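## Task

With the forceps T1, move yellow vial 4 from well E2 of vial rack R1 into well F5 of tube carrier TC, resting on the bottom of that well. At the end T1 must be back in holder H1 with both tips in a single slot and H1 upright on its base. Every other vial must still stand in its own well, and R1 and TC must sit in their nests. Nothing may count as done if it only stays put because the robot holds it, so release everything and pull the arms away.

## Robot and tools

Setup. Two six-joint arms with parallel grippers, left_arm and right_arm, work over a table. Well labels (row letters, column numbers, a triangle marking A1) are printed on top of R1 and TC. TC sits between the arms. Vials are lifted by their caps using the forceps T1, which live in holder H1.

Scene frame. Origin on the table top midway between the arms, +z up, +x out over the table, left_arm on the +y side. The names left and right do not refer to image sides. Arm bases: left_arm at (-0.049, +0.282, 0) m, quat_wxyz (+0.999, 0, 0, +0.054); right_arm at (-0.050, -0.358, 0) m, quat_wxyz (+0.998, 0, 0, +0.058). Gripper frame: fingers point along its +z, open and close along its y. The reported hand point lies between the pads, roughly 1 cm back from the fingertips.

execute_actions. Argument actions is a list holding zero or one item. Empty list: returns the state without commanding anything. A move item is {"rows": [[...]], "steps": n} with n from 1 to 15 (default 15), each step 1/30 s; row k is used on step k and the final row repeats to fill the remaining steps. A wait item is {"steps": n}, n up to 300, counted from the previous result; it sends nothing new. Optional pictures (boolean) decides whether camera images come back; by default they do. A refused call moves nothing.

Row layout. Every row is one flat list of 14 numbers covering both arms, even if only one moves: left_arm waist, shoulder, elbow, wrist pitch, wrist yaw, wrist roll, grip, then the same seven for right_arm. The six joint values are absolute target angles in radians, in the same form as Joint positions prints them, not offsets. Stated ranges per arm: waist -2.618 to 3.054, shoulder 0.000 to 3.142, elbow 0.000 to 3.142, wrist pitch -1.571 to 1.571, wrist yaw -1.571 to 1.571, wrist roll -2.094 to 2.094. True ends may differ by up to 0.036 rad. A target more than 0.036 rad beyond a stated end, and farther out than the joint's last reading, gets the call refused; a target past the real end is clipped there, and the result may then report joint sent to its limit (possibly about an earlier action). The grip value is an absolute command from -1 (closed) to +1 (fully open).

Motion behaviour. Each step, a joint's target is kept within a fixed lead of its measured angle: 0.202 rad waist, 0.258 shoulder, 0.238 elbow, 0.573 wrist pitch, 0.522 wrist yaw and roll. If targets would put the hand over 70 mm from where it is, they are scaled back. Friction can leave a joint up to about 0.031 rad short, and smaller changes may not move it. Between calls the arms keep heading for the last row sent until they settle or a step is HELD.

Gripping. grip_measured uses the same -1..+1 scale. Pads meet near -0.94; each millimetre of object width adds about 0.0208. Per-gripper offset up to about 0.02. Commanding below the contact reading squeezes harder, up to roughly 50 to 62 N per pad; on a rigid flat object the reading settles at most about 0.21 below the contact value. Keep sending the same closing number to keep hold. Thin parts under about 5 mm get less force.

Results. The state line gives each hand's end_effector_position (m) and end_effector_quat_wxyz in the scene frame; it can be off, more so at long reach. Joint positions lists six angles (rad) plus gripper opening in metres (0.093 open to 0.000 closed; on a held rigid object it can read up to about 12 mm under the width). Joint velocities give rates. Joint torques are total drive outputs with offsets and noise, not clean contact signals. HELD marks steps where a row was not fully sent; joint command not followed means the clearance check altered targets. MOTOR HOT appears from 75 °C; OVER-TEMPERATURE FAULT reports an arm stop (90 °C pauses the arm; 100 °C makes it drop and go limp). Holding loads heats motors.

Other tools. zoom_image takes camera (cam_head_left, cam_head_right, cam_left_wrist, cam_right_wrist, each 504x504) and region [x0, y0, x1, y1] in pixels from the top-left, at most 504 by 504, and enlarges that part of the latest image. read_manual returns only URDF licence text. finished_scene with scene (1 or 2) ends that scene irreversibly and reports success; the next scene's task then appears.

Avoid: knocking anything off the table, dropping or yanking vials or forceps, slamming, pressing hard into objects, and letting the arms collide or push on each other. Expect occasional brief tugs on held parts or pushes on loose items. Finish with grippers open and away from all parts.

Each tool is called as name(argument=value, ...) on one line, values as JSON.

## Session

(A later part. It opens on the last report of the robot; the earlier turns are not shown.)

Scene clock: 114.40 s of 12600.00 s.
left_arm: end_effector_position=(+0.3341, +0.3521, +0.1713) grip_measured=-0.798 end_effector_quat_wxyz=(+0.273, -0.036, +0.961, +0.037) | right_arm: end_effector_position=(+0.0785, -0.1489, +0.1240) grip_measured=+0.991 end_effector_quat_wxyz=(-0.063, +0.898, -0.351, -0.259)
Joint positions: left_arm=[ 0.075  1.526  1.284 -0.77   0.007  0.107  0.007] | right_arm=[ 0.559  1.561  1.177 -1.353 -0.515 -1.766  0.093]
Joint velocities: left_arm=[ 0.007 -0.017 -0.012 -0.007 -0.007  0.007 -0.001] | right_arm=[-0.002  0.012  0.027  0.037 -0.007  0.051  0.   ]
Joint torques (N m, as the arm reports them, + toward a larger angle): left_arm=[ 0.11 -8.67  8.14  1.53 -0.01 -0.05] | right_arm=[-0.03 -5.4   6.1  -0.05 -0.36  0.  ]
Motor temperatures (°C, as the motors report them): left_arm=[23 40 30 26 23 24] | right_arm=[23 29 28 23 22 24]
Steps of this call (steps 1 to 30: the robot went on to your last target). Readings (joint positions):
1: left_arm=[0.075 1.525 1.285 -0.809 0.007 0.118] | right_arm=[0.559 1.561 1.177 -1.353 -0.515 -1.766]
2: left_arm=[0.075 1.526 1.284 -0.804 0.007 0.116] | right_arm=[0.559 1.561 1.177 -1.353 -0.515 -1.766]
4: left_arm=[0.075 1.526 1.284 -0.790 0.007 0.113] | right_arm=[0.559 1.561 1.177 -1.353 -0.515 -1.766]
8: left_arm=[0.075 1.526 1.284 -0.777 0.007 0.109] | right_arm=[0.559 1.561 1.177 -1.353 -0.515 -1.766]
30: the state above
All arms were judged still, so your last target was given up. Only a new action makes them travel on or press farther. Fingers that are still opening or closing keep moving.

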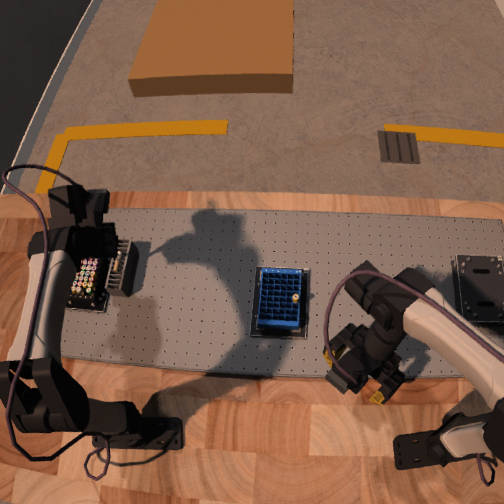

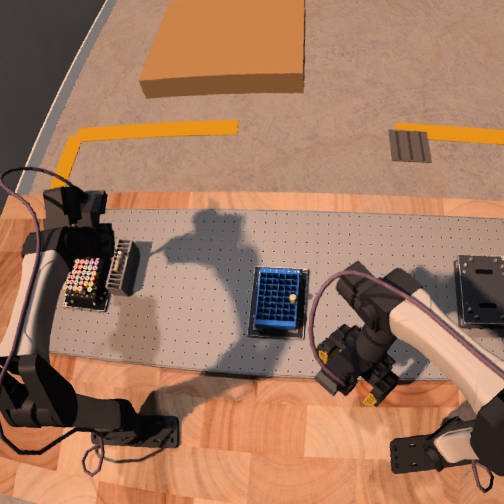

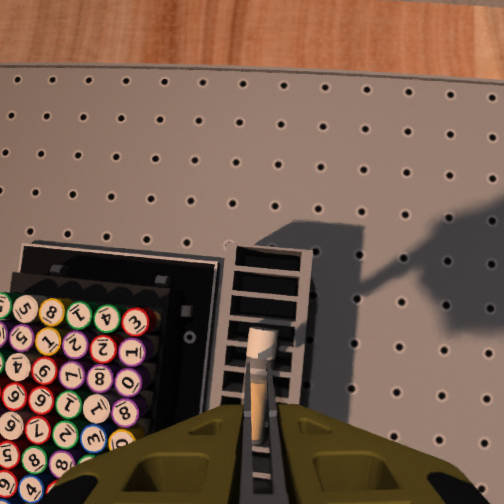

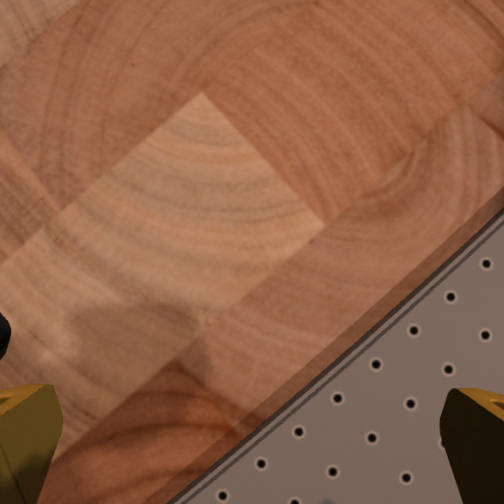

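execute_actions(actions=[{"rows":[[0.065,1.64,1.40,-0.76,0,0.1,-0.8,0.559,1.561,1.177,-1.353,-0.515,-1.766,1]],"steps":15}], pictures=false)

execute_actions(actions=[{"steps":25}])

zoom_image(camera="cam_head_left", region=[40, 200, 180, 310])

Scene clock: 123.00 s of 12600.00 s.
left_arm: end_effector_position=(+0.3614, +0.3572, +0.1643) grip_measured=-0.798 end_effector_quat_wxyz=(+0.267, -0.036, +0.962, +0.036) | right_arm: end_effector_position=(+0.0785, -0.1489, +0.1240) grip_measured=+0.991 end_effector_quat_wxyz=(-0.063, +0.898, -0.351, -0.259)
Joint positions: left_arm=[ 0.075  1.642  1.38  -0.763  0.007  0.107  0.007] | right_arm=[ 0.559  1.561  1.177 -1.353 -0.515 -1.766  0.093]
Joint velocities: left_arm=[ 0.002 -0.007  0.027 -0.022 -0.007 -0.022 -0.001] | right_arm=[-0.002 -0.012  0.007  0.037  0.037 -0.007  0.   ]
Joint torques (N m, as the arm reports them, + toward a larger angle): left_arm=[-1.26 -9.37 10.41  1.36 -0.05 -0.07] | right_arm=[-0.15 -5.53  6.08 -0.05 -0.38 -0.02]
Motor temperatures (°C, as the motors report them): left_arm=[23 39 31 27 23 24] | right_arm=[23 29 28 23 22 24]
Steps of this call (steps 1 to 90: nothing new was sent; then 5.10 s passed at rest; steps 91 to 105: all 15 steps of this action). Readings (joint positions):
91: left_arm=[0.075 1.540 1.302 -0.784 0.007 0.107] | right_arm=[0.559 1.561 1.177 -1.353 -0.515 -1.766]
92: left_arm=[0.075 1.566 1.333 -0.788 0.007 0.107] | right_arm=[0.559 1.561 1.177 -1.353 -0.515 -1.766]
94: left_arm=[0.075 1.614 1.374 -0.769 0.007 0.107] | right_arm=[0.559 1.561 1.177 -1.353 -0.515 -1.766]
98: left_arm=[0.075 1.642 1.380 -0.763 0.007 0.107] | right_arm=[0.559 1.561 1.177 -1.353 -0.515 -1.766]
105: the state above

Scene clock: 123.83 s of 12600.00 s.
left_arm: end_effector_position=(+0.3614, +0.3572, +0.1643) grip_measured=-0.798 end_effector_quat_wxyz=(+0.267, -0.036, +0.962, +0.036) | right_arm: end_effector_position=(+0.0785, -0.1489, +0.1240) grip_measured=+0.991 end_effector_quat_wxyz=(-0.063, +0.898, -0.351, -0.259)
Joint positions: left_arm=[ 0.075  1.642  1.38  -0.763  0.007  0.107  0.007] | right_arm=[ 0.559  1.561  1.177 -1.353 -0.515 -1.766  0.093]
Joint velocities: left_arm=[-0.007 -0.002  0.007  0.007 -0.022 -0.051  0.001] | right_arm=[ 0.012 -0.007 -0.022 -0.007 -0.007 -0.051  0.001]
Joint torques (N m, as the arm reports them, + toward a larger angle): left_arm=[-1.39 -9.43 10.33  1.41 -0.03 -0.08] | right_arm=[ 0.02 -5.62  6.07 -0.06 -0.42  0.  ]
Motor temperatures (°C, as the motors report them): left_arm=[23 39 31 27 23 24] | right_arm=[23 29 28 23 22 24]
Steps of this call (steps 1 to 15: the robot went on to your last target; steps 16 to 25: nothing new was sent). Readings (joint positions):
1: left_arm=[0.075 1.642 1.380 -0.763 0.007 0.107] | right_arm=[0.559 1.561 1.177 -1.353 -0.515 -1.766]
2: left_arm=[0.075 1.642 1.380 -0.763 0.007 0.107] | right_arm=[0.559 1.561 1.177 -1.353 -0.515 -1.766]
4: left_arm=[0.075 1.642 1.380 -0.763 0.007 0.107] | right_arm=[0.559 1.561 1.177 -1.353 -0.515 -1.766]
8: left_arm=[0.075 1.642 1.380 -0.763 0.007 0.107] | right_arm=[0.559 1.561 1.177 -1.353 -0.515 -1.766]
25: the state above
All arms were judged still, so your last target was given up. Only a new action makes them travel on or press farther. Fingers that are still opening or closing keep moving.

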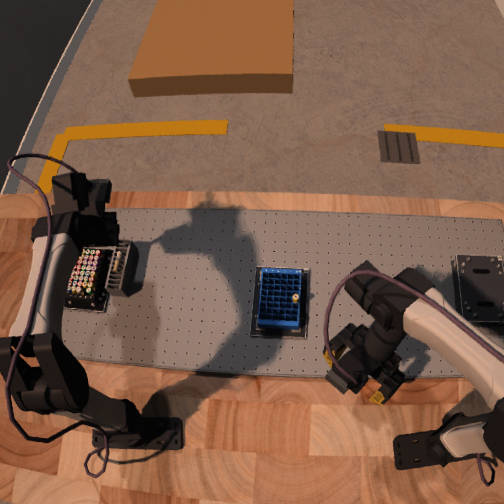

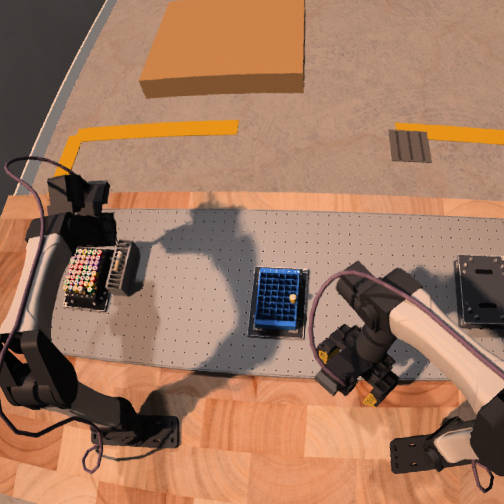

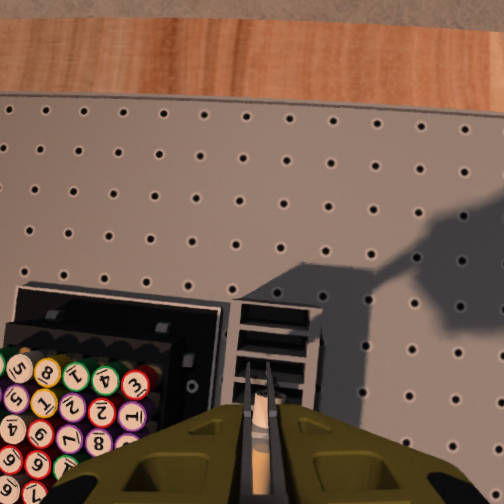

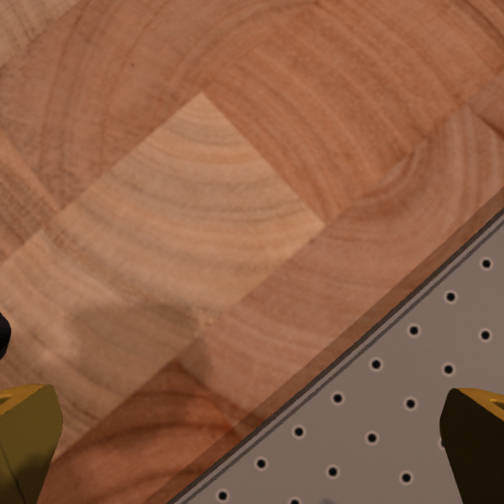

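Region (40, 200, 180, 310) of cam_head_left's 504x504 image, scaled by 3.600, with more detail than that image has; it fills the top 396 rows of this view, and the rest is white.

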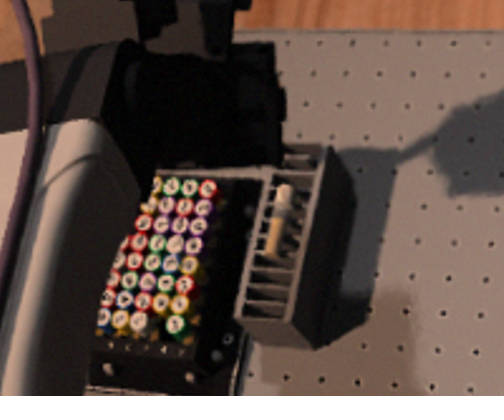

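execute_actions(actions=[{"rows":[[0.065,1.668,1.35,-0.70,0,0.1,-0.8,0.559,1.561,1.177,-1.353,-0.515,-1.766,1]],"steps":15}], pictures=false)

execute_actions(actions=[{"steps":20}])

Scene clock: 128.33 s of 12600.00 s.
left_arm: end_effector_position=(+0.3669, +0.3582, +0.1538) grip_measured=-0.798 end_effector_quat_wxyz=(+0.268, -0.036, +0.962, +0.036) | right_arm: end_effector_position=(+0.0785, -0.1489, +0.1240) grip_measured=+0.991 end_effector_quat_wxyz=(-0.063, +0.898, -0.351, -0.259)
Joint positions: left_arm=[ 0.075  1.664  1.361 -0.721  0.007  0.107  0.007] | right_arm=[ 0.559  1.561  1.177 -1.353 -0.515 -1.766  0.093]
Joint velocities: left_arm=[-0.012  0.017 -0.017 -0.037 -0.037  0.007  0.   ] | right_arm=[ 0.007  0.002  0.007 -0.11   0.022 -0.007  0.001]
Joint torques (N m, as the arm reports them, + toward a larger angle): left_arm=[-1.28 -9.04  7.61  1.51  0.   -0.03] | right_arm=[ 0.02 -5.31  6.34 -0.07 -0.4  -0.05]
Motor temperatures (°C, as the motors report them): left_arm=[23 38 31 27 23 24] | right_arm=[23 29 28 23 22 24]
Steps of this call (steps 1 to 90: nothing new was sent; then 1.00 s passed at rest; steps 91 to 105: all 15 steps of this action). Readings (joint positions):
91: left_arm=[0.075 1.643 1.378 -0.758 0.007 0.107] | right_arm=[0.559 1.561 1.177 -1.353 -0.515 -1.766]
92: left_arm=[0.075 1.644 1.374 -0.748 0.007 0.107] | right_arm=[0.559 1.561 1.177 -1.353 -0.515 -1.766]
94: left_arm=[0.075 1.652 1.369 -0.736 0.007 0.107] | right_arm=[0.559 1.561 1.177 -1.353 -0.515 -1.766]
98: left_arm=[0.075 1.663 1.362 -0.728 0.007 0.107] | right_arm=[0.559 1.561 1.177 -1.353 -0.515 -1.766]
105: the state above

Scene clock: 129.00 s of 12600.00 s.
left_arm: end_effector_position=(+0.3672, +0.3582, +0.1540) grip_measured=-0.798 end_effector_quat_wxyz=(+0.269, -0.036, +0.962, +0.036) | right_arm: end_effector_position=(+0.0785, -0.1489, +0.1240) grip_measured=+0.991 end_effector_quat_wxyz=(-0.063, +0.898, -0.351, -0.259)
Joint positions: left_arm=[ 0.075  1.664  1.361 -0.72   0.007  0.107  0.007] | right_arm=[ 0.559  1.561  1.177 -1.353 -0.515 -1.766  0.093]
Joint velocities: left_arm=[ 0.002 -0.012  0.012 -0.037 -0.007 -0.007 -0.001] | right_arm=[-0.002 -0.017 -0.007 -0.022 -0.037 -0.022  0.   ]
Joint torques (N m, as the arm reports them, + toward a larger angle): left_arm=[-1.29 -9.12  7.71  1.51 -0.07 -0.05] | right_arm=[-0.24 -5.46  6.08 -0.08 -0.42 -0.04]
Motor temperatures (°C, as the motors report them): left_arm=[23 38 31 27 23 24] | right_arm=[23 29 28 23 22 24]
Steps of this call (steps 1 to 15: the robot went on to your last target; steps 16 to 20: nothing new was sent). Readings (joint positions):
1: left_arm=[0.075 1.664 1.361 -0.721 0.007 0.107] | right_arm=[0.559 1.561 1.177 -1.353 -0.515 -1.766]
2: left_arm=[0.075 1.664 1.361 -0.721 0.007 0.107] | right_arm=[0.559 1.561 1.177 -1.353 -0.515 -1.766]
4: left_arm=[0.075 1.664 1.361 -0.720 0.007 0.107] | right_arm=[0.559 1.561 1.177 -1.353 -0.515 -1.766]
8: left_arm=[0.075 1.664 1.361 -0.720 0.007 0.107] | right_arm=[0.559 1.561 1.177 -1.353 -0.515 -1.766]
20: the state above
All arms were judged still, so your last target was given up. Only a new action makes them travel on or press farther. Fingers that are still opening or closing keep moving.

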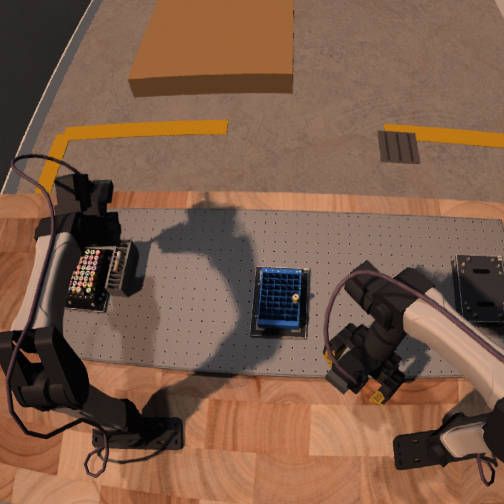

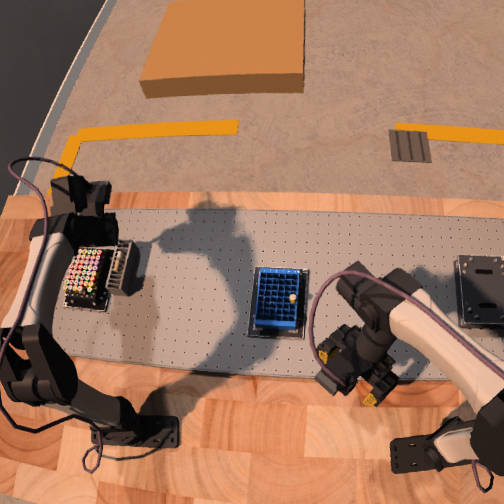

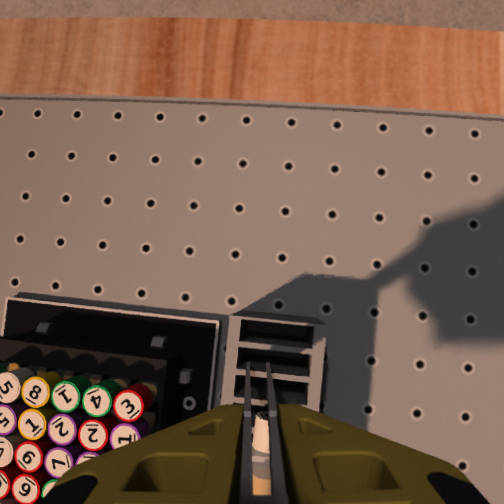

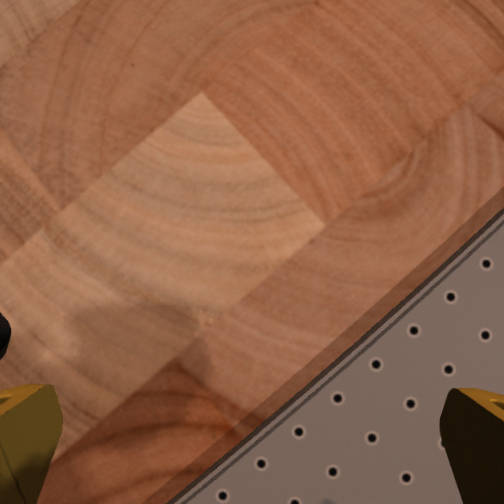

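execute_actions(actions=[{"rows":[[0.065,1.683,1.245,-0.58,0,0.1,-0.8,0.559,1.561,1.177,-1.353,-0.515,-1.766,1]],"steps":15}], pictures=false)

execute_actions(actions=[{"steps":20}])

Scene clock: 132.53 s of 12600.00 s.
left_arm: end_effector_position=(+0.3646, +0.3577, +0.1166) grip_measured=-0.798 end_effector_quat_wxyz=(+0.258, -0.036, +0.965, +0.034) | right_arm: end_effector_position=(+0.0785, -0.1489, +0.1240) grip_measured=+0.991 end_effector_quat_wxyz=(-0.063, +0.898, -0.351, -0.259)
Joint positions: left_arm=[ 0.075  1.688  1.25  -0.606  0.007  0.107  0.007] | right_arm=[ 0.559  1.561  1.177 -1.353 -0.515 -1.766  0.093]
Joint velocities: left_arm=[ 0.002  0.002 -0.002  0.007  0.066 -0.051  0.001] | right_arm=[-0.022 -0.012 -0.002 -0.007  0.037  0.139  0.   ]
Joint torques (N m, as the arm reports them, + toward a larger angle): left_arm=[ -1.35 -10.05   7.97   1.5   -0.04  -0.02] | right_arm=[-0.11 -5.42  6.15 -0.05 -0.42 -0.04]
Motor temperatures (°C, as the motors report them): left_arm=[23 38 31 28 23 24] | right_arm=[23 29 29 23 22 24]
Steps of this call (steps 1 to 90: nothing new was sent; then 0.03 s passed at rest; steps 91 to 105: all 15 steps of this action). Readings (joint positions):
91: left_arm=[0.075 1.662 1.344 -0.694 0.007 0.107] | right_arm=[0.559 1.561 1.177 -1.353 -0.515 -1.766]
92: left_arm=[0.075 1.660 1.320 -0.663 0.007 0.107] | right_arm=[0.559 1.561 1.177 -1.353 -0.515 -1.766]
94: left_arm=[0.075 1.669 1.278 -0.638 0.007 0.107] | right_arm=[0.559 1.561 1.177 -1.353 -0.515 -1.766]
98: left_arm=[0.075 1.688 1.250 -0.626 0.007 0.107] | right_arm=[0.559 1.561 1.177 -1.353 -0.515 -1.766]
105: the state above

Scene clock: 133.20 s of 12600.00 s.
left_arm: end_effector_position=(+0.3654, +0.3579, +0.1170) grip_measured=-0.798 end_effector_quat_wxyz=(+0.260, -0.036, +0.964, +0.035) | right_arm: end_effector_position=(+0.0785, -0.1489, +0.1240) grip_measured=+0.991 end_effector_quat_wxyz=(-0.063, +0.898, -0.351, -0.259)
Joint positions: left_arm=[ 0.075  1.688  1.25  -0.603  0.007  0.107  0.007] | right_arm=[ 0.559  1.561  1.177 -1.353 -0.515 -1.766  0.093]
Joint velocities: left_arm=[-0.002  0.012 -0.002 -0.007 -0.037 -0.037  0.   ] | right_arm=[-0.002  0.007 -0.002 -0.022  0.066 -0.095  0.001]
Joint torques (N m, as the arm reports them, + toward a larger angle): left_arm=[-1.29 -9.94  8.23  1.53 -0.04 -0.06] | right_arm=[-0.11 -5.24  6.04 -0.09 -0.44 -0.04]
Motor temperatures (°C, as the motors report them): left_arm=[23 38 31 28 23 24] | right_arm=[23 29 29 23 22 24]
Steps of this call (steps 1 to 15: the robot went on to your last target; steps 16 to 20: nothing new was sent). Readings (joint positions):
1: left_arm=[0.075 1.688 1.250 -0.606 0.007 0.107] | right_arm=[0.559 1.561 1.177 -1.353 -0.515 -1.766]
2: left_arm=[0.075 1.688 1.250 -0.605 0.007 0.107] | right_arm=[0.559 1.561 1.177 -1.353 -0.515 -1.766]
4: left_arm=[0.075 1.688 1.250 -0.603 0.007 0.107] | right_arm=[0.559 1.561 1.177 -1.353 -0.515 -1.766]
8: left_arm=[0.075 1.688 1.250 -0.603 0.007 0.107] | right_arm=[0.559 1.561 1.177 -1.353 -0.515 -1.766]
20: the state above
All arms were judged still, so your last target was given up. Only a new action makes them travel on or press farther. Fingers that are still opening or closing keep moving.

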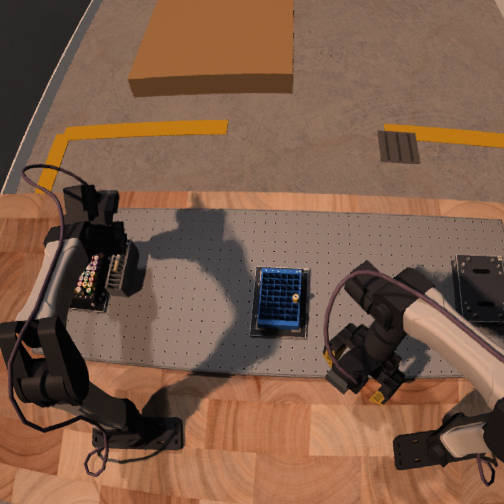

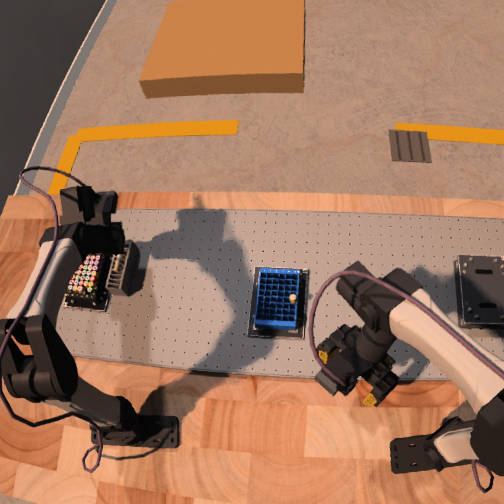

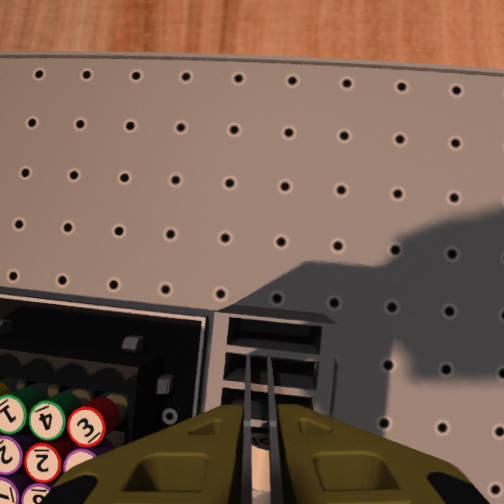

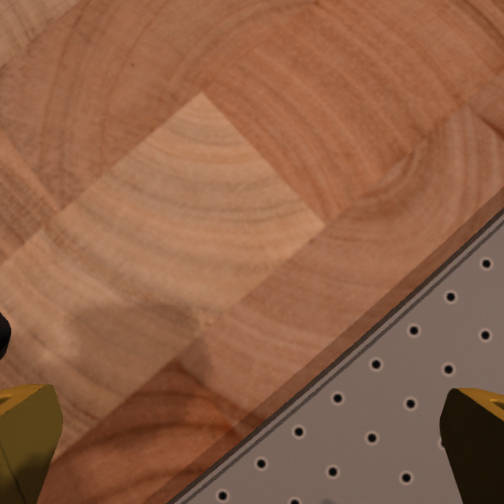

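execute_actions(actions=[{"rows":[[0.065,1.683,1.245,-0.58,0,0.1,-0.2,0.559,1.561,1.177,-1.353,-0.515,-1.766,1]],"steps":15}], pictures=false)

execute_actions(actions=[{"steps":20}])

Scene clock: 142.60 s of 12600.00 s.
left_arm: end_effector_position=(+0.3664, +0.3581, +0.1177) grip_measured=-0.201 end_effector_quat_wxyz=(+0.262, -0.036, +0.964, +0.035) | right_arm: end_effector_position=(+0.0785, -0.1489, +0.1240) grip_measured=+0.991 end_effector_quat_wxyz=(-0.063, +0.898, -0.351, -0.259)
Joint positions: left_arm=[ 0.075  1.688  1.25  -0.598  0.007  0.107  0.036] | right_arm=[ 0.559  1.561  1.177 -1.353 -0.515 -1.766  0.093]
Joint velocities: left_arm=[ 0.002 -0.012  0.007  0.022 -0.037  0.051 -0.001] | right_arm=[ 0.012 -0.007  0.007 -0.007 -0.007 -0.081  0.   ]
Joint torques (N m, as the arm reports them, + toward a larger angle): left_arm=[ -1.31 -10.01   8.02   1.5   -0.04  -0.11] | right_arm=[-0.24 -5.45  6.1  -0.05 -0.38 -0.06]
Motor temperatures (°C, as the motors report them): left_arm=[23 38 31 28 23 24] | right_arm=[23 30 29 23 22 24]
Steps of this call (steps 1 to 90: nothing new was sent; then 5.90 s passed at rest; steps 91 to 105: all 15 steps of this action). Readings (joint positions):
91: left_arm=[0.075 1.688 1.250 -0.603 0.007 0.107] | right_arm=[0.559 1.561 1.177 -1.353 -0.515 -1.766]
92: left_arm=[0.075 1.688 1.250 -0.602 0.007 0.107] | right_arm=[0.559 1.561 1.177 -1.353 -0.515 -1.766]
94: left_arm=[0.075 1.688 1.250 -0.600 0.007 0.107] | right_arm=[0.559 1.561 1.177 -1.353 -0.515 -1.766]
98: left_arm=[0.075 1.688 1.250 -0.598 0.007 0.107] | right_arm=[0.559 1.561 1.177 -1.353 -0.515 -1.766]
105: the state above

Scene clock: 143.27 s of 12600.00 s.
left_arm: end_effector_position=(+0.3665, +0.3581, +0.1177) grip_measured=-0.201 end_effector_quat_wxyz=(+0.262, -0.036, +0.964, +0.035) | right_arm: end_effector_position=(+0.0785, -0.1489, +0.1240) grip_measured=+0.991 end_effector_quat_wxyz=(-0.063, +0.898, -0.351, -0.259)
Joint positions: left_arm=[ 0.075  1.688  1.25  -0.597  0.007  0.107  0.036] | right_arm=[ 0.559  1.561  1.177 -1.353 -0.515 -1.766  0.093]
Joint velocities: left_arm=[-0.002  0.007 -0.012  0.022 -0.037 -0.007  0.001] | right_arm=[-0.007 -0.007 -0.002 -0.037 -0.051 -0.022  0.001]
Joint torques (N m, as the arm reports them, + toward a larger angle): left_arm=[ -1.3  -10.05   7.98   1.48  -0.02  -0.05] | right_arm=[-0.08 -5.61  6.02 -0.1  -0.4  -0.05]
Motor temperatures (°C, as the motors report them): left_arm=[23 38 31 28 23 24] | right_arm=[23 30 29 23 22 24]
Steps of this call (steps 1 to 15: the robot went on to your last target; steps 16 to 20: nothing new was sent). Readings (joint positions):
1: left_arm=[0.075 1.688 1.250 -0.598 0.007 0.107] | right_arm=[0.559 1.561 1.177 -1.353 -0.515 -1.766]
2: left_arm=[0.075 1.688 1.250 -0.598 0.007 0.107] | right_arm=[0.559 1.561 1.177 -1.353 -0.515 -1.766]
4: left_arm=[0.075 1.688 1.250 -0.597 0.007 0.107] | right_arm=[0.559 1.561 1.177 -1.353 -0.515 -1.766]
8: left_arm=[0.075 1.688 1.250 -0.597 0.007 0.107] | right_arm=[0.559 1.561 1.177 -1.353 -0.515 -1.766]
20: the state above
All arms were judged still, so your last target was given up. Only a new action makes them travel on or press farther. Fingers that are still opening or closing keep moving.

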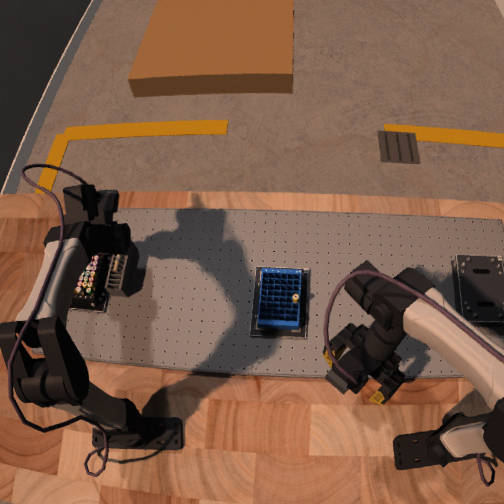

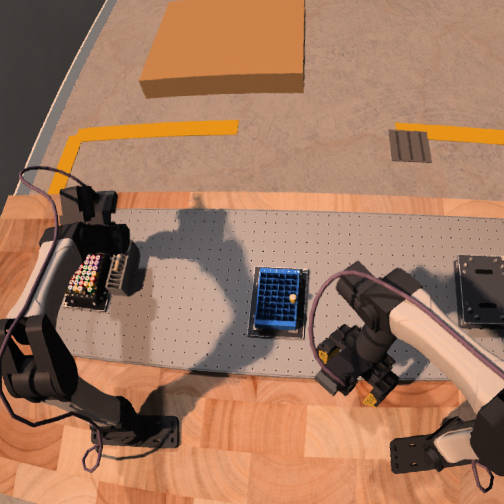

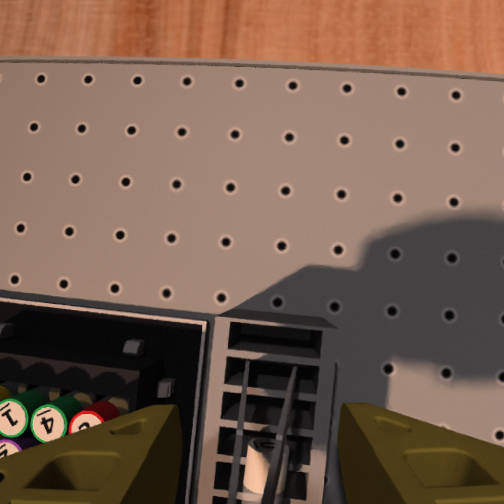

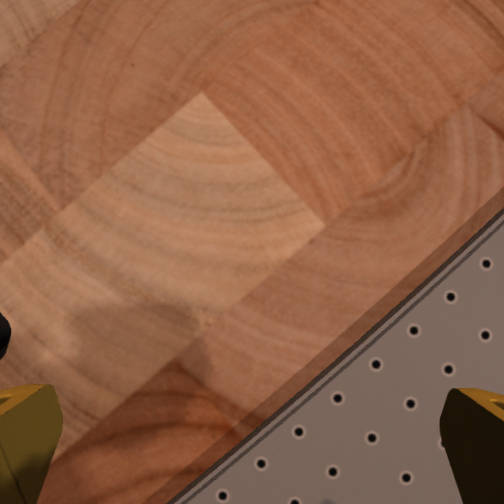

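execute_actions(actions=[{"rows":[[0.065,1.69,1.2,-0.52,0,0.1,-0.2,0.559,1.561,1.177,-1.353,-0.515,-1.766,1]],"steps":15}], pictures=false)

execute_actions(actions=[{"rows":[[0.065,1.69,1.2,-0.52,0,0.1,-0.74,0.559,1.561,1.177,-1.353,-0.515,-1.766,1]],"steps":15}], pictures=false)

execute_actions(actions=[{"steps":15}])

Scene clock: 147.97 s of 12600.00 s.
left_arm: end_effector_position=(+0.3684, +0.3585, +0.1107) grip_measured=-0.201 end_effector_quat_wxyz=(+0.272, -0.036, +0.961, +0.036) | right_arm: end_effector_position=(+0.0785, -0.1489, +0.1240) grip_measured=+0.991 end_effector_quat_wxyz=(-0.063, +0.898, -0.351, -0.259)
Joint positions: left_arm=[ 0.075  1.688  1.212 -0.54   0.007  0.107  0.036] | right_arm=[ 0.559  1.561  1.177 -1.353 -0.515 -1.766  0.093]
Joint velocities: left_arm=[ 0.007 -0.002  0.017  0.051  0.037  0.081 -0.   ] | right_arm=[ 0.002  0.017  0.022  0.007 -0.007 -0.051  0.002]
Joint torques (N m, as the arm reports them, + toward a larger angle): left_arm=[-1.14 -9.45  7.46  1.54 -0.01 -0.06] | right_arm=[-0.42 -5.47  6.04 -0.07 -0.37 -0.01]
Motor temperatures (°C, as the motors report them): left_arm=[23 38 31 28 23 24] | right_arm=[23 30 29 23 22 24]
Steps of this call (steps 1 to 90: nothing new was sent; then 1.20 s passed at rest; steps 91 to 105: all 15 steps of this action). Readings (joint positions):
91: left_arm=[0.075 1.688 1.244 -0.587 0.007 0.107] | right_arm=[0.559 1.561 1.177 -1.353 -0.515 -1.766]
92: left_arm=[0.075 1.688 1.236 -0.572 0.007 0.107] | right_arm=[0.559 1.561 1.177 -1.353 -0.515 -1.766]
94: left_arm=[0.075 1.688 1.220 -0.560 0.007 0.107] | right_arm=[0.559 1.561 1.177 -1.353 -0.515 -1.766]
98: left_arm=[0.075 1.688 1.212 -0.552 0.007 0.107] | right_arm=[0.559 1.561 1.177 -1.353 -0.515 -1.766]
105: the state above

Scene clock: 148.47 s of 12600.00 s.
left_arm: end_effector_position=(+0.3689, +0.3586, +0.1111) grip_measured=-0.738 end_effector_quat_wxyz=(+0.273, -0.036, +0.961, +0.037) | right_arm: end_effector_position=(+0.0785, -0.1489, +0.1240) grip_measured=+0.991 end_effector_quat_wxyz=(-0.063, +0.898, -0.351, -0.259)
Joint positions: left_arm=[ 0.075  1.688  1.212 -0.537  0.006  0.107  0.01 ] | right_arm=[ 0.559  1.561  1.177 -1.353 -0.515 -1.766  0.093]
Joint velocities: left_arm=[-0.007 -0.007 -0.002 -0.022 -0.022  0.007  0.   ] | right_arm=[ 0.002 -0.002 -0.002  0.066 -0.037  0.007 -0.   ]
Joint torques (N m, as the arm reports them, + toward a larger angle): left_arm=[-1.33 -9.44  7.45  1.51 -0.08 -0.07] | right_arm=[-0.14 -5.57  6.13 -0.08 -0.41  0.04]
Motor temperatures (°C, as the motors report them): left_arm=[23 38 31 28 23 24] | right_arm=[23 30 29 23 22 24]
Steps of this call (steps 1 to 15: all 15 steps of this action). Readings (joint positions):
1: left_arm=[0.075 1.688 1.212 -0.539 0.007 0.107] | right_arm=[0.559 1.561 1.177 -1.353 -0.515 -1.766]
2: left_arm=[0.075 1.688 1.212 -0.539 0.007 0.107] | right_arm=[0.559 1.561 1.177 -1.353 -0.515 -1.766]
4: left_arm=[0.075 1.688 1.212 -0.538 0.006 0.107] | right_arm=[0.559 1.561 1.177 -1.353 -0.515 -1.766]
8: left_arm=[0.075 1.688 1.212 -0.537 0.006 0.107] | right_arm=[0.559 1.561 1.177 -1.353 -0.515 -1.766]
15: the state above

Scene clock: 148.97 s of 12600.00 s.
left_arm: end_effector_position=(+0.3689, +0.3586, +0.1111) grip_measured=-0.738 end_effector_quat_wxyz=(+0.273, -0.036, +0.961, +0.037) | right_arm: end_effector_position=(+0.0785, -0.1489, +0.1240) grip_measured=+0.991 end_effector_quat_wxyz=(-0.063, +0.898, -0.351, -0.259)
Joint positions: left_arm=[ 0.075  1.688  1.212 -0.537  0.006  0.107  0.01 ] | right_arm=[ 0.559  1.561  1.177 -1.353 -0.515 -1.766  0.093]
Joint velocities: left_arm=[ 0.002  0.007  0.012 -0.022  0.051 -0.037  0.   ] | right_arm=[-0.007 -0.002 -0.012  0.007 -0.007 -0.037  0.001]
Joint torques (N m, as the arm reports them, + toward a larger angle): left_arm=[-1.3  -9.4   7.54  1.52 -0.03 -0.03] | right_arm=[-0.2  -5.53  6.02 -0.05 -0.39  0.04]
Motor temperatures (°C, as the motors report them): left_arm=[23 38 31 28 23 24] | right_arm=[23 30 29 23 22 24]
Steps of this call (steps 1 to 15: the robot went on to your last target). Readings (joint positions):
1: left_arm=[0.075 1.688 1.212 -0.537 0.006 0.107] | right_arm=[0.559 1.561 1.177 -1.353 -0.515 -1.766]
2: left_arm=[0.075 1.688 1.212 -0.537 0.006 0.107] | right_arm=[0.559 1.561 1.177 -1.353 -0.515 -1.766]
4: left_arm=[0.075 1.688 1.212 -0.537 0.006 0.107] | right_arm=[0.559 1.561 1.177 -1.353 -0.515 -1.766]
8: left_arm=[0.075 1.688 1.212 -0.537 0.006 0.107] | right_arm=[0.559 1.561 1.177 -1.353 -0.515 -1.766]
15: the state above
All arms were judged still, so your last target was given up. Only a new action makes them travel on or press farther. Fingers that are still opening or closing keep moving.

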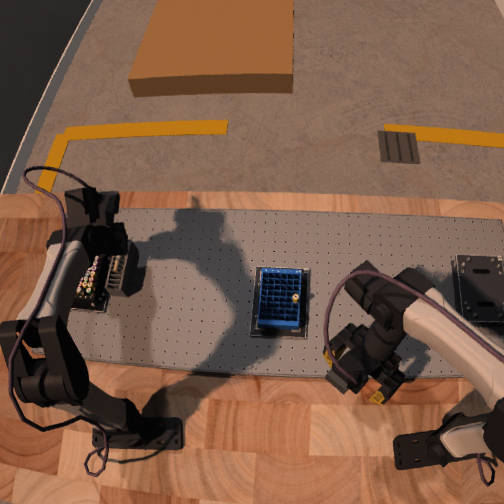

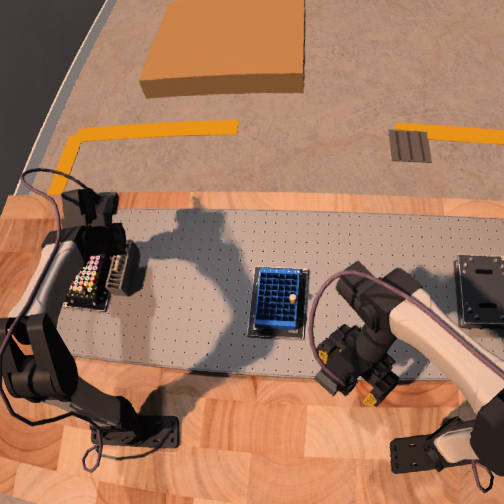

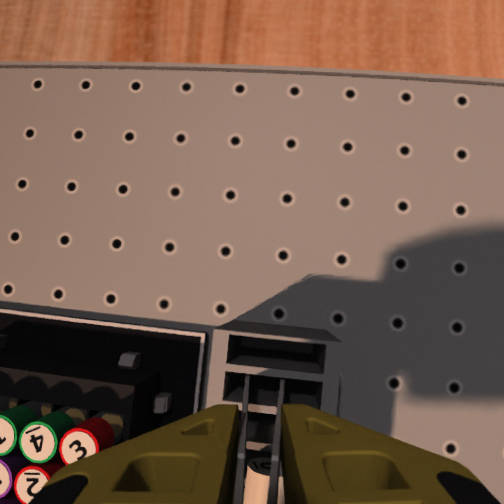

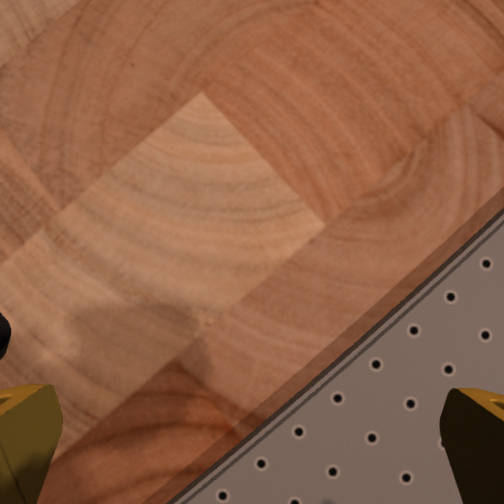

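execute_actions(actions=[{"rows":[[0.065,1.66,1.37,-0.725,0,0.1,-0.74,0.559,1.561,1.177,-1.353,-0.515,-1.766,1]],"steps":15}], pictures=false)

execute_actions(actions=[{"rows":[[0.065,1.66,1.495,-0.845,0,0.1,-0.74,0.559,1.561,1.177,-1.353,-0.515,-1.766,1]],"steps":15}], pictures=false)

execute_actions(actions=[{"steps":15}])

Scene clock: 152.93 s of 12600.00 s.
left_arm: end_effector_position=(+0.3703, +0.3589, +0.1565) grip_measured=-0.738 end_effector_quat_wxyz=(+0.277, -0.036, +0.959, +0.037) | right_arm: end_effector_position=(+0.0785, -0.1489, +0.1240) grip_measured=+0.991 end_effector_quat_wxyz=(-0.063, +0.898, -0.351, -0.259)
Joint positions: left_arm=[ 0.075  1.661  1.36  -0.703  0.006  0.107  0.01 ] | right_arm=[ 0.559  1.561  1.177 -1.353 -0.515 -1.766  0.093]
Joint velocities: left_arm=[ 0.002 -0.012 -0.002  0.007  0.037 -0.022 -0.001] | right_arm=[-0.007 -0.002 -0.002  0.037 -0.007  0.037 -0.001]
Joint torques (N m, as the arm reports them, + toward a larger angle): left_arm=[-1.3  -9.52  9.5   1.14 -0.01 -0.02] | right_arm=[-0.17 -5.69  6.1  -0.1  -0.37 -0.06]
Motor temperatures (°C, as the motors report them): left_arm=[23 38 31 29 23 24] | right_arm=[23 30 29 23 22 24]
Steps of this call (steps 1 to 90: nothing new was sent; then 0.47 s passed at rest; steps 91 to 105: all 15 steps of this action). Readings (joint positions):
91: left_arm=[0.075 1.690 1.235 -0.573 0.006 0.107] | right_arm=[0.559 1.561 1.177 -1.353 -0.515 -1.766]
92: left_arm=[0.075 1.694 1.269 -0.616 0.006 0.107] | right_arm=[0.559 1.561 1.177 -1.353 -0.515 -1.766]
94: left_arm=[0.075 1.686 1.324 -0.651 0.006 0.107] | right_arm=[0.559 1.561 1.177 -1.353 -0.515 -1.766]
98: left_arm=[0.075 1.662 1.360 -0.672 0.006 0.107] | right_arm=[0.559 1.561 1.177 -1.353 -0.515 -1.766]
105: the state above

Scene clock: 153.43 s of 12600.00 s.
left_arm: end_effector_position=(+0.3690, +0.3586, +0.1847) grip_measured=-0.738 end_effector_quat_wxyz=(+0.272, -0.036, +0.961, +0.037) | right_arm: end_effector_position=(+0.0785, -0.1489, +0.1240) grip_measured=+0.991 end_effector_quat_wxyz=(-0.063, +0.898, -0.351, -0.259)
Joint positions: left_arm=[ 0.075  1.665  1.482 -0.832  0.006  0.107  0.01 ] | right_arm=[ 0.559  1.561  1.177 -1.353 -0.515 -1.766  0.093]
Joint velocities: left_arm=[-0.002  0.002  0.002 -0.022 -0.022  0.022 -0.001] | right_arm=[-0.017 -0.012 -0.012 -0.066 -0.037  0.022  0.   ]
Joint torques (N m, as the arm reports them, + toward a larger angle): left_arm=[-1.3  -9.87  9.73  1.28 -0.02 -0.02] | right_arm=[-0.03 -5.43  6.25 -0.09 -0.41 -0.03]
Motor temperatures (°C, as the motors report them): left_arm=[23 38 31 29 23 24] | right_arm=[23 30 29 23 22 24]
Steps of this call (steps 1 to 15: all 15 steps of this action). Readings (joint positions):
1: left_arm=[0.075 1.665 1.380 -0.731 0.006 0.107] | right_arm=[0.559 1.561 1.177 -1.353 -0.515 -1.766]
2: left_arm=[0.075 1.671 1.410 -0.763 0.006 0.107] | right_arm=[0.559 1.561 1.177 -1.353 -0.515 -1.766]
4: left_arm=[0.075 1.671 1.455 -0.787 0.006 0.107] | right_arm=[0.559 1.561 1.177 -1.353 -0.515 -1.766]
8: left_arm=[0.075 1.665 1.482 -0.803 0.006 0.107] | right_arm=[0.559 1.561 1.177 -1.353 -0.515 -1.766]
15: the state above

Scene clock: 153.93 s of 12600.00 s.
left_arm: end_effector_position=(+0.3679, +0.3584, +0.1840) grip_measured=-0.738 end_effector_quat_wxyz=(+0.269, -0.036, +0.962, +0.036) | right_arm: end_effector_position=(+0.0785, -0.1489, +0.1240) grip_measured=+0.991 end_effector_quat_wxyz=(-0.063, +0.898, -0.351, -0.259)
Joint positions: left_arm=[ 0.075  1.665  1.482 -0.837  0.006  0.107  0.01 ] | right_arm=[ 0.559  1.561  1.177 -1.353 -0.515 -1.766  0.093]
Joint velocities: left_arm=[-0.007 -0.007 -0.012  0.051  0.007  0.007 -0.002] | right_arm=[-0.002 -0.017  0.002 -0.007 -0.051  0.051  0.   ]
Joint torques (N m, as the arm reports them, + toward a larger angle): left_arm=[-1.31 -9.8   9.75  1.19 -0.02 -0.04] | right_arm=[-0.2  -5.55  6.09 -0.04 -0.36 -0.01]
Motor temperatures (°C, as the motors report them): left_arm=[23 38 31 29 23 24] | right_arm=[23 30 29 23 22 24]
Steps of this call (steps 1 to 15: the robot went on to your last target). Readings (joint positions):
1: left_arm=[0.075 1.665 1.482 -0.833 0.006 0.107] | right_arm=[0.559 1.561 1.177 -1.353 -0.515 -1.766]
2: left_arm=[0.075 1.665 1.482 -0.834 0.006 0.107] | right_arm=[0.559 1.561 1.177 -1.353 -0.515 -1.766]
4: left_arm=[0.075 1.665 1.482 -0.835 0.006 0.107] | right_arm=[0.559 1.561 1.177 -1.353 -0.515 -1.766]
8: left_arm=[0.075 1.665 1.482 -0.836 0.006 0.107] | right_arm=[0.559 1.561 1.177 -1.353 -0.515 -1.766]
15: the state above
All arms were judged still, so your last target was given up. Only a new action makes them travel on or press farther. Fingers that are still opening or closing keep moving.

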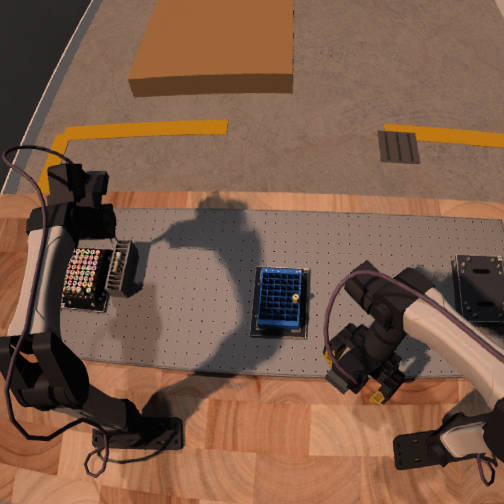

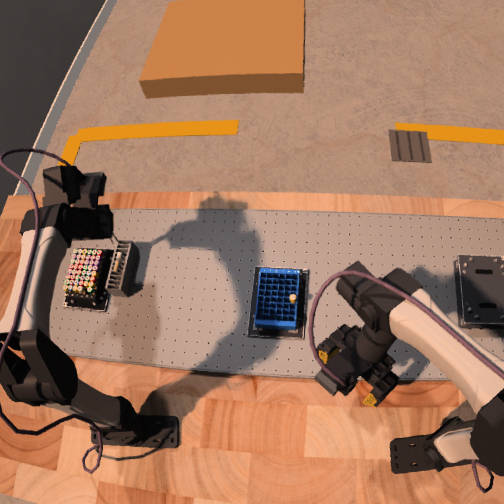

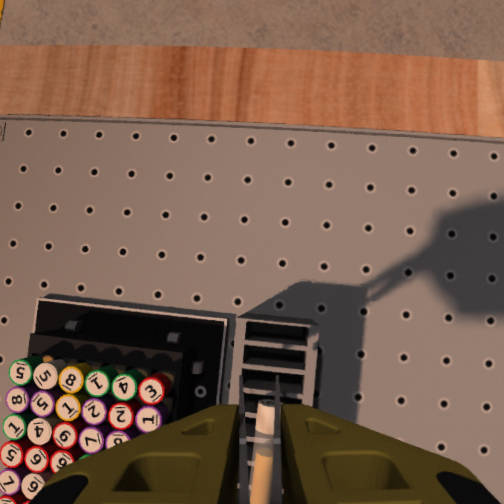

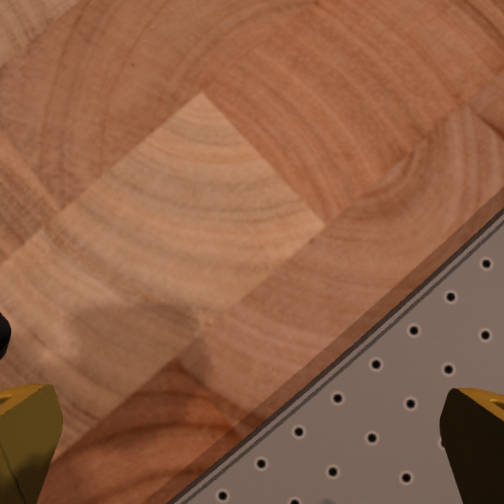

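execute_actions(actions=[{"rows":[[0.055,1.562,1.345,-0.79,0,0.1,-0.74,0.559,1.561,1.177,-1.353,-0.515,-1.766,1]],"steps":15}], pictures=false)

execute_actions(actions=[{"steps":20}])

Scene clock: 160.00 s of 12600.00 s.
left_arm: end_effector_position=(+0.3443, +0.3497, +0.1744) grip_measured=-0.738 end_effector_quat_wxyz=(+0.264, -0.031, +0.963, +0.034) | right_arm: end_effector_position=(+0.0785, -0.1489, +0.1240) grip_measured=+0.991 end_effector_quat_wxyz=(-0.063, +0.898, -0.351, -0.259)
Joint positions: left_arm=[ 0.064  1.578  1.357 -0.81   0.006  0.106  0.01 ] | right_arm=[ 0.559  1.561  1.177 -1.353 -0.515 -1.766  0.093]
Joint velocities: left_arm=[-0.002  0.002 -0.002 -0.095 -0.051  0.022 -0.   ] | right_arm=[-0.012 -0.012 -0.002 -0.037 -0.051 -0.022 -0.001]
Joint torques (N m, as the arm reports them, + toward a larger angle): left_arm=[-1.16 -9.85  7.56  1.51 -0.03 -0.05] | right_arm=[-0.16 -5.63  5.94 -0.05 -0.37 -0.06]
Motor temperatures (°C, as the motors report them): left_arm=[23 38 32 28 23 24] | right_arm=[23 30 29 23 22 24]
Steps of this call (steps 1 to 90: nothing new was sent; then 2.57 s passed at rest; steps 91 to 105: all 15 steps of this action). Readings (joint positions):
91: left_arm=[0.074 1.652 1.458 -0.816 0.006 0.106] | right_arm=[0.559 1.561 1.177 -1.353 -0.515 -1.766]
92: left_arm=[0.072 1.627 1.419 -0.802 0.006 0.106] | right_arm=[0.559 1.561 1.177 -1.353 -0.515 -1.766]
94: left_arm=[0.066 1.590 1.369 -0.811 0.006 0.106] | right_arm=[0.559 1.561 1.177 -1.353 -0.515 -1.766]
98: left_arm=[0.064 1.578 1.357 -0.812 0.006 0.106] | right_arm=[0.559 1.561 1.177 -1.353 -0.515 -1.766]
105: the state above

Scene clock: 160.67 s of 12600.00 s.
left_arm: end_effector_position=(+0.3444, +0.3497, +0.1744) grip_measured=-0.738 end_effector_quat_wxyz=(+0.265, -0.031, +0.963, +0.034) | right_arm: end_effector_position=(+0.0785, -0.1489, +0.1240) grip_measured=+0.991 end_effector_quat_wxyz=(-0.063, +0.898, -0.351, -0.259)
Joint positions: left_arm=[ 0.064  1.578  1.357 -0.809  0.006  0.106  0.01 ] | right_arm=[ 0.559  1.561  1.177 -1.353 -0.515 -1.766  0.093]
Joint velocities: left_arm=[ 0.002 -0.012  0.002  0.051 -0.051  0.022  0.001] | right_arm=[-0.012  0.002  0.002  0.007  0.037 -0.037  0.001]
Joint torques (N m, as the arm reports them, + toward a larger angle): left_arm=[-1.25 -9.87  7.57  1.52 -0.04 -0.08] | right_arm=[-0.21 -5.44  5.9  -0.08 -0.4  -0.07]
Motor temperatures (°C, as the motors report them): left_arm=[23 38 32 29 23 24] | right_arm=[23 30 29 23 22 24]
Steps of this call (steps 1 to 15: the robot went on to your last target; steps 16 to 20: nothing new was sent). Readings (joint positions):
1: left_arm=[0.064 1.578 1.357 -0.810 0.006 0.106] | right_arm=[0.559 1.561 1.177 -1.353 -0.515 -1.766]
2: left_arm=[0.064 1.578 1.357 -0.810 0.006 0.106] | right_arm=[0.559 1.561 1.177 -1.353 -0.515 -1.766]
4: left_arm=[0.064 1.578 1.357 -0.810 0.006 0.106] | right_arm=[0.559 1.561 1.177 -1.353 -0.515 -1.766]
8: left_arm=[0.064 1.578 1.357 -0.810 0.006 0.106] | right_arm=[0.559 1.561 1.177 -1.353 -0.515 -1.766]
20: the state above
All arms were judged still, so your last target was given up. Only a new action makes them travel on or press farther. Fingers that are still opening or closing keep moving.

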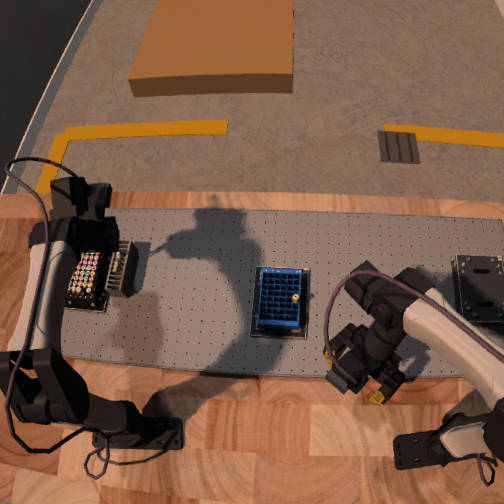

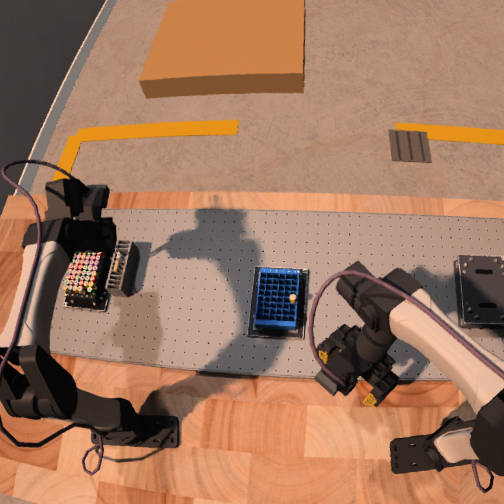

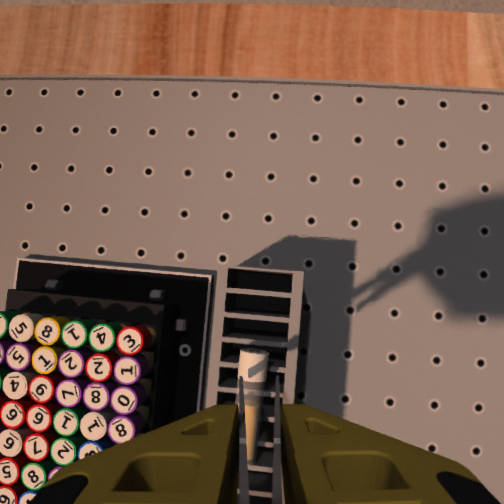

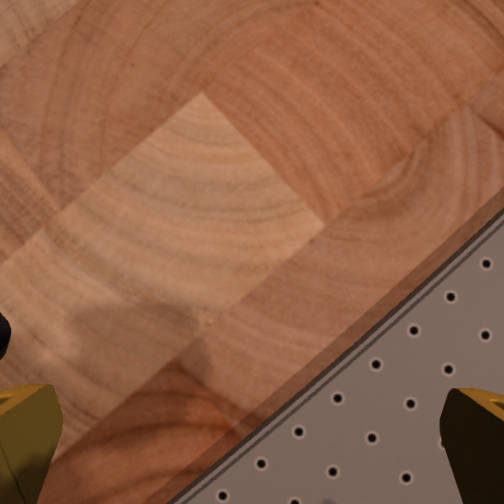

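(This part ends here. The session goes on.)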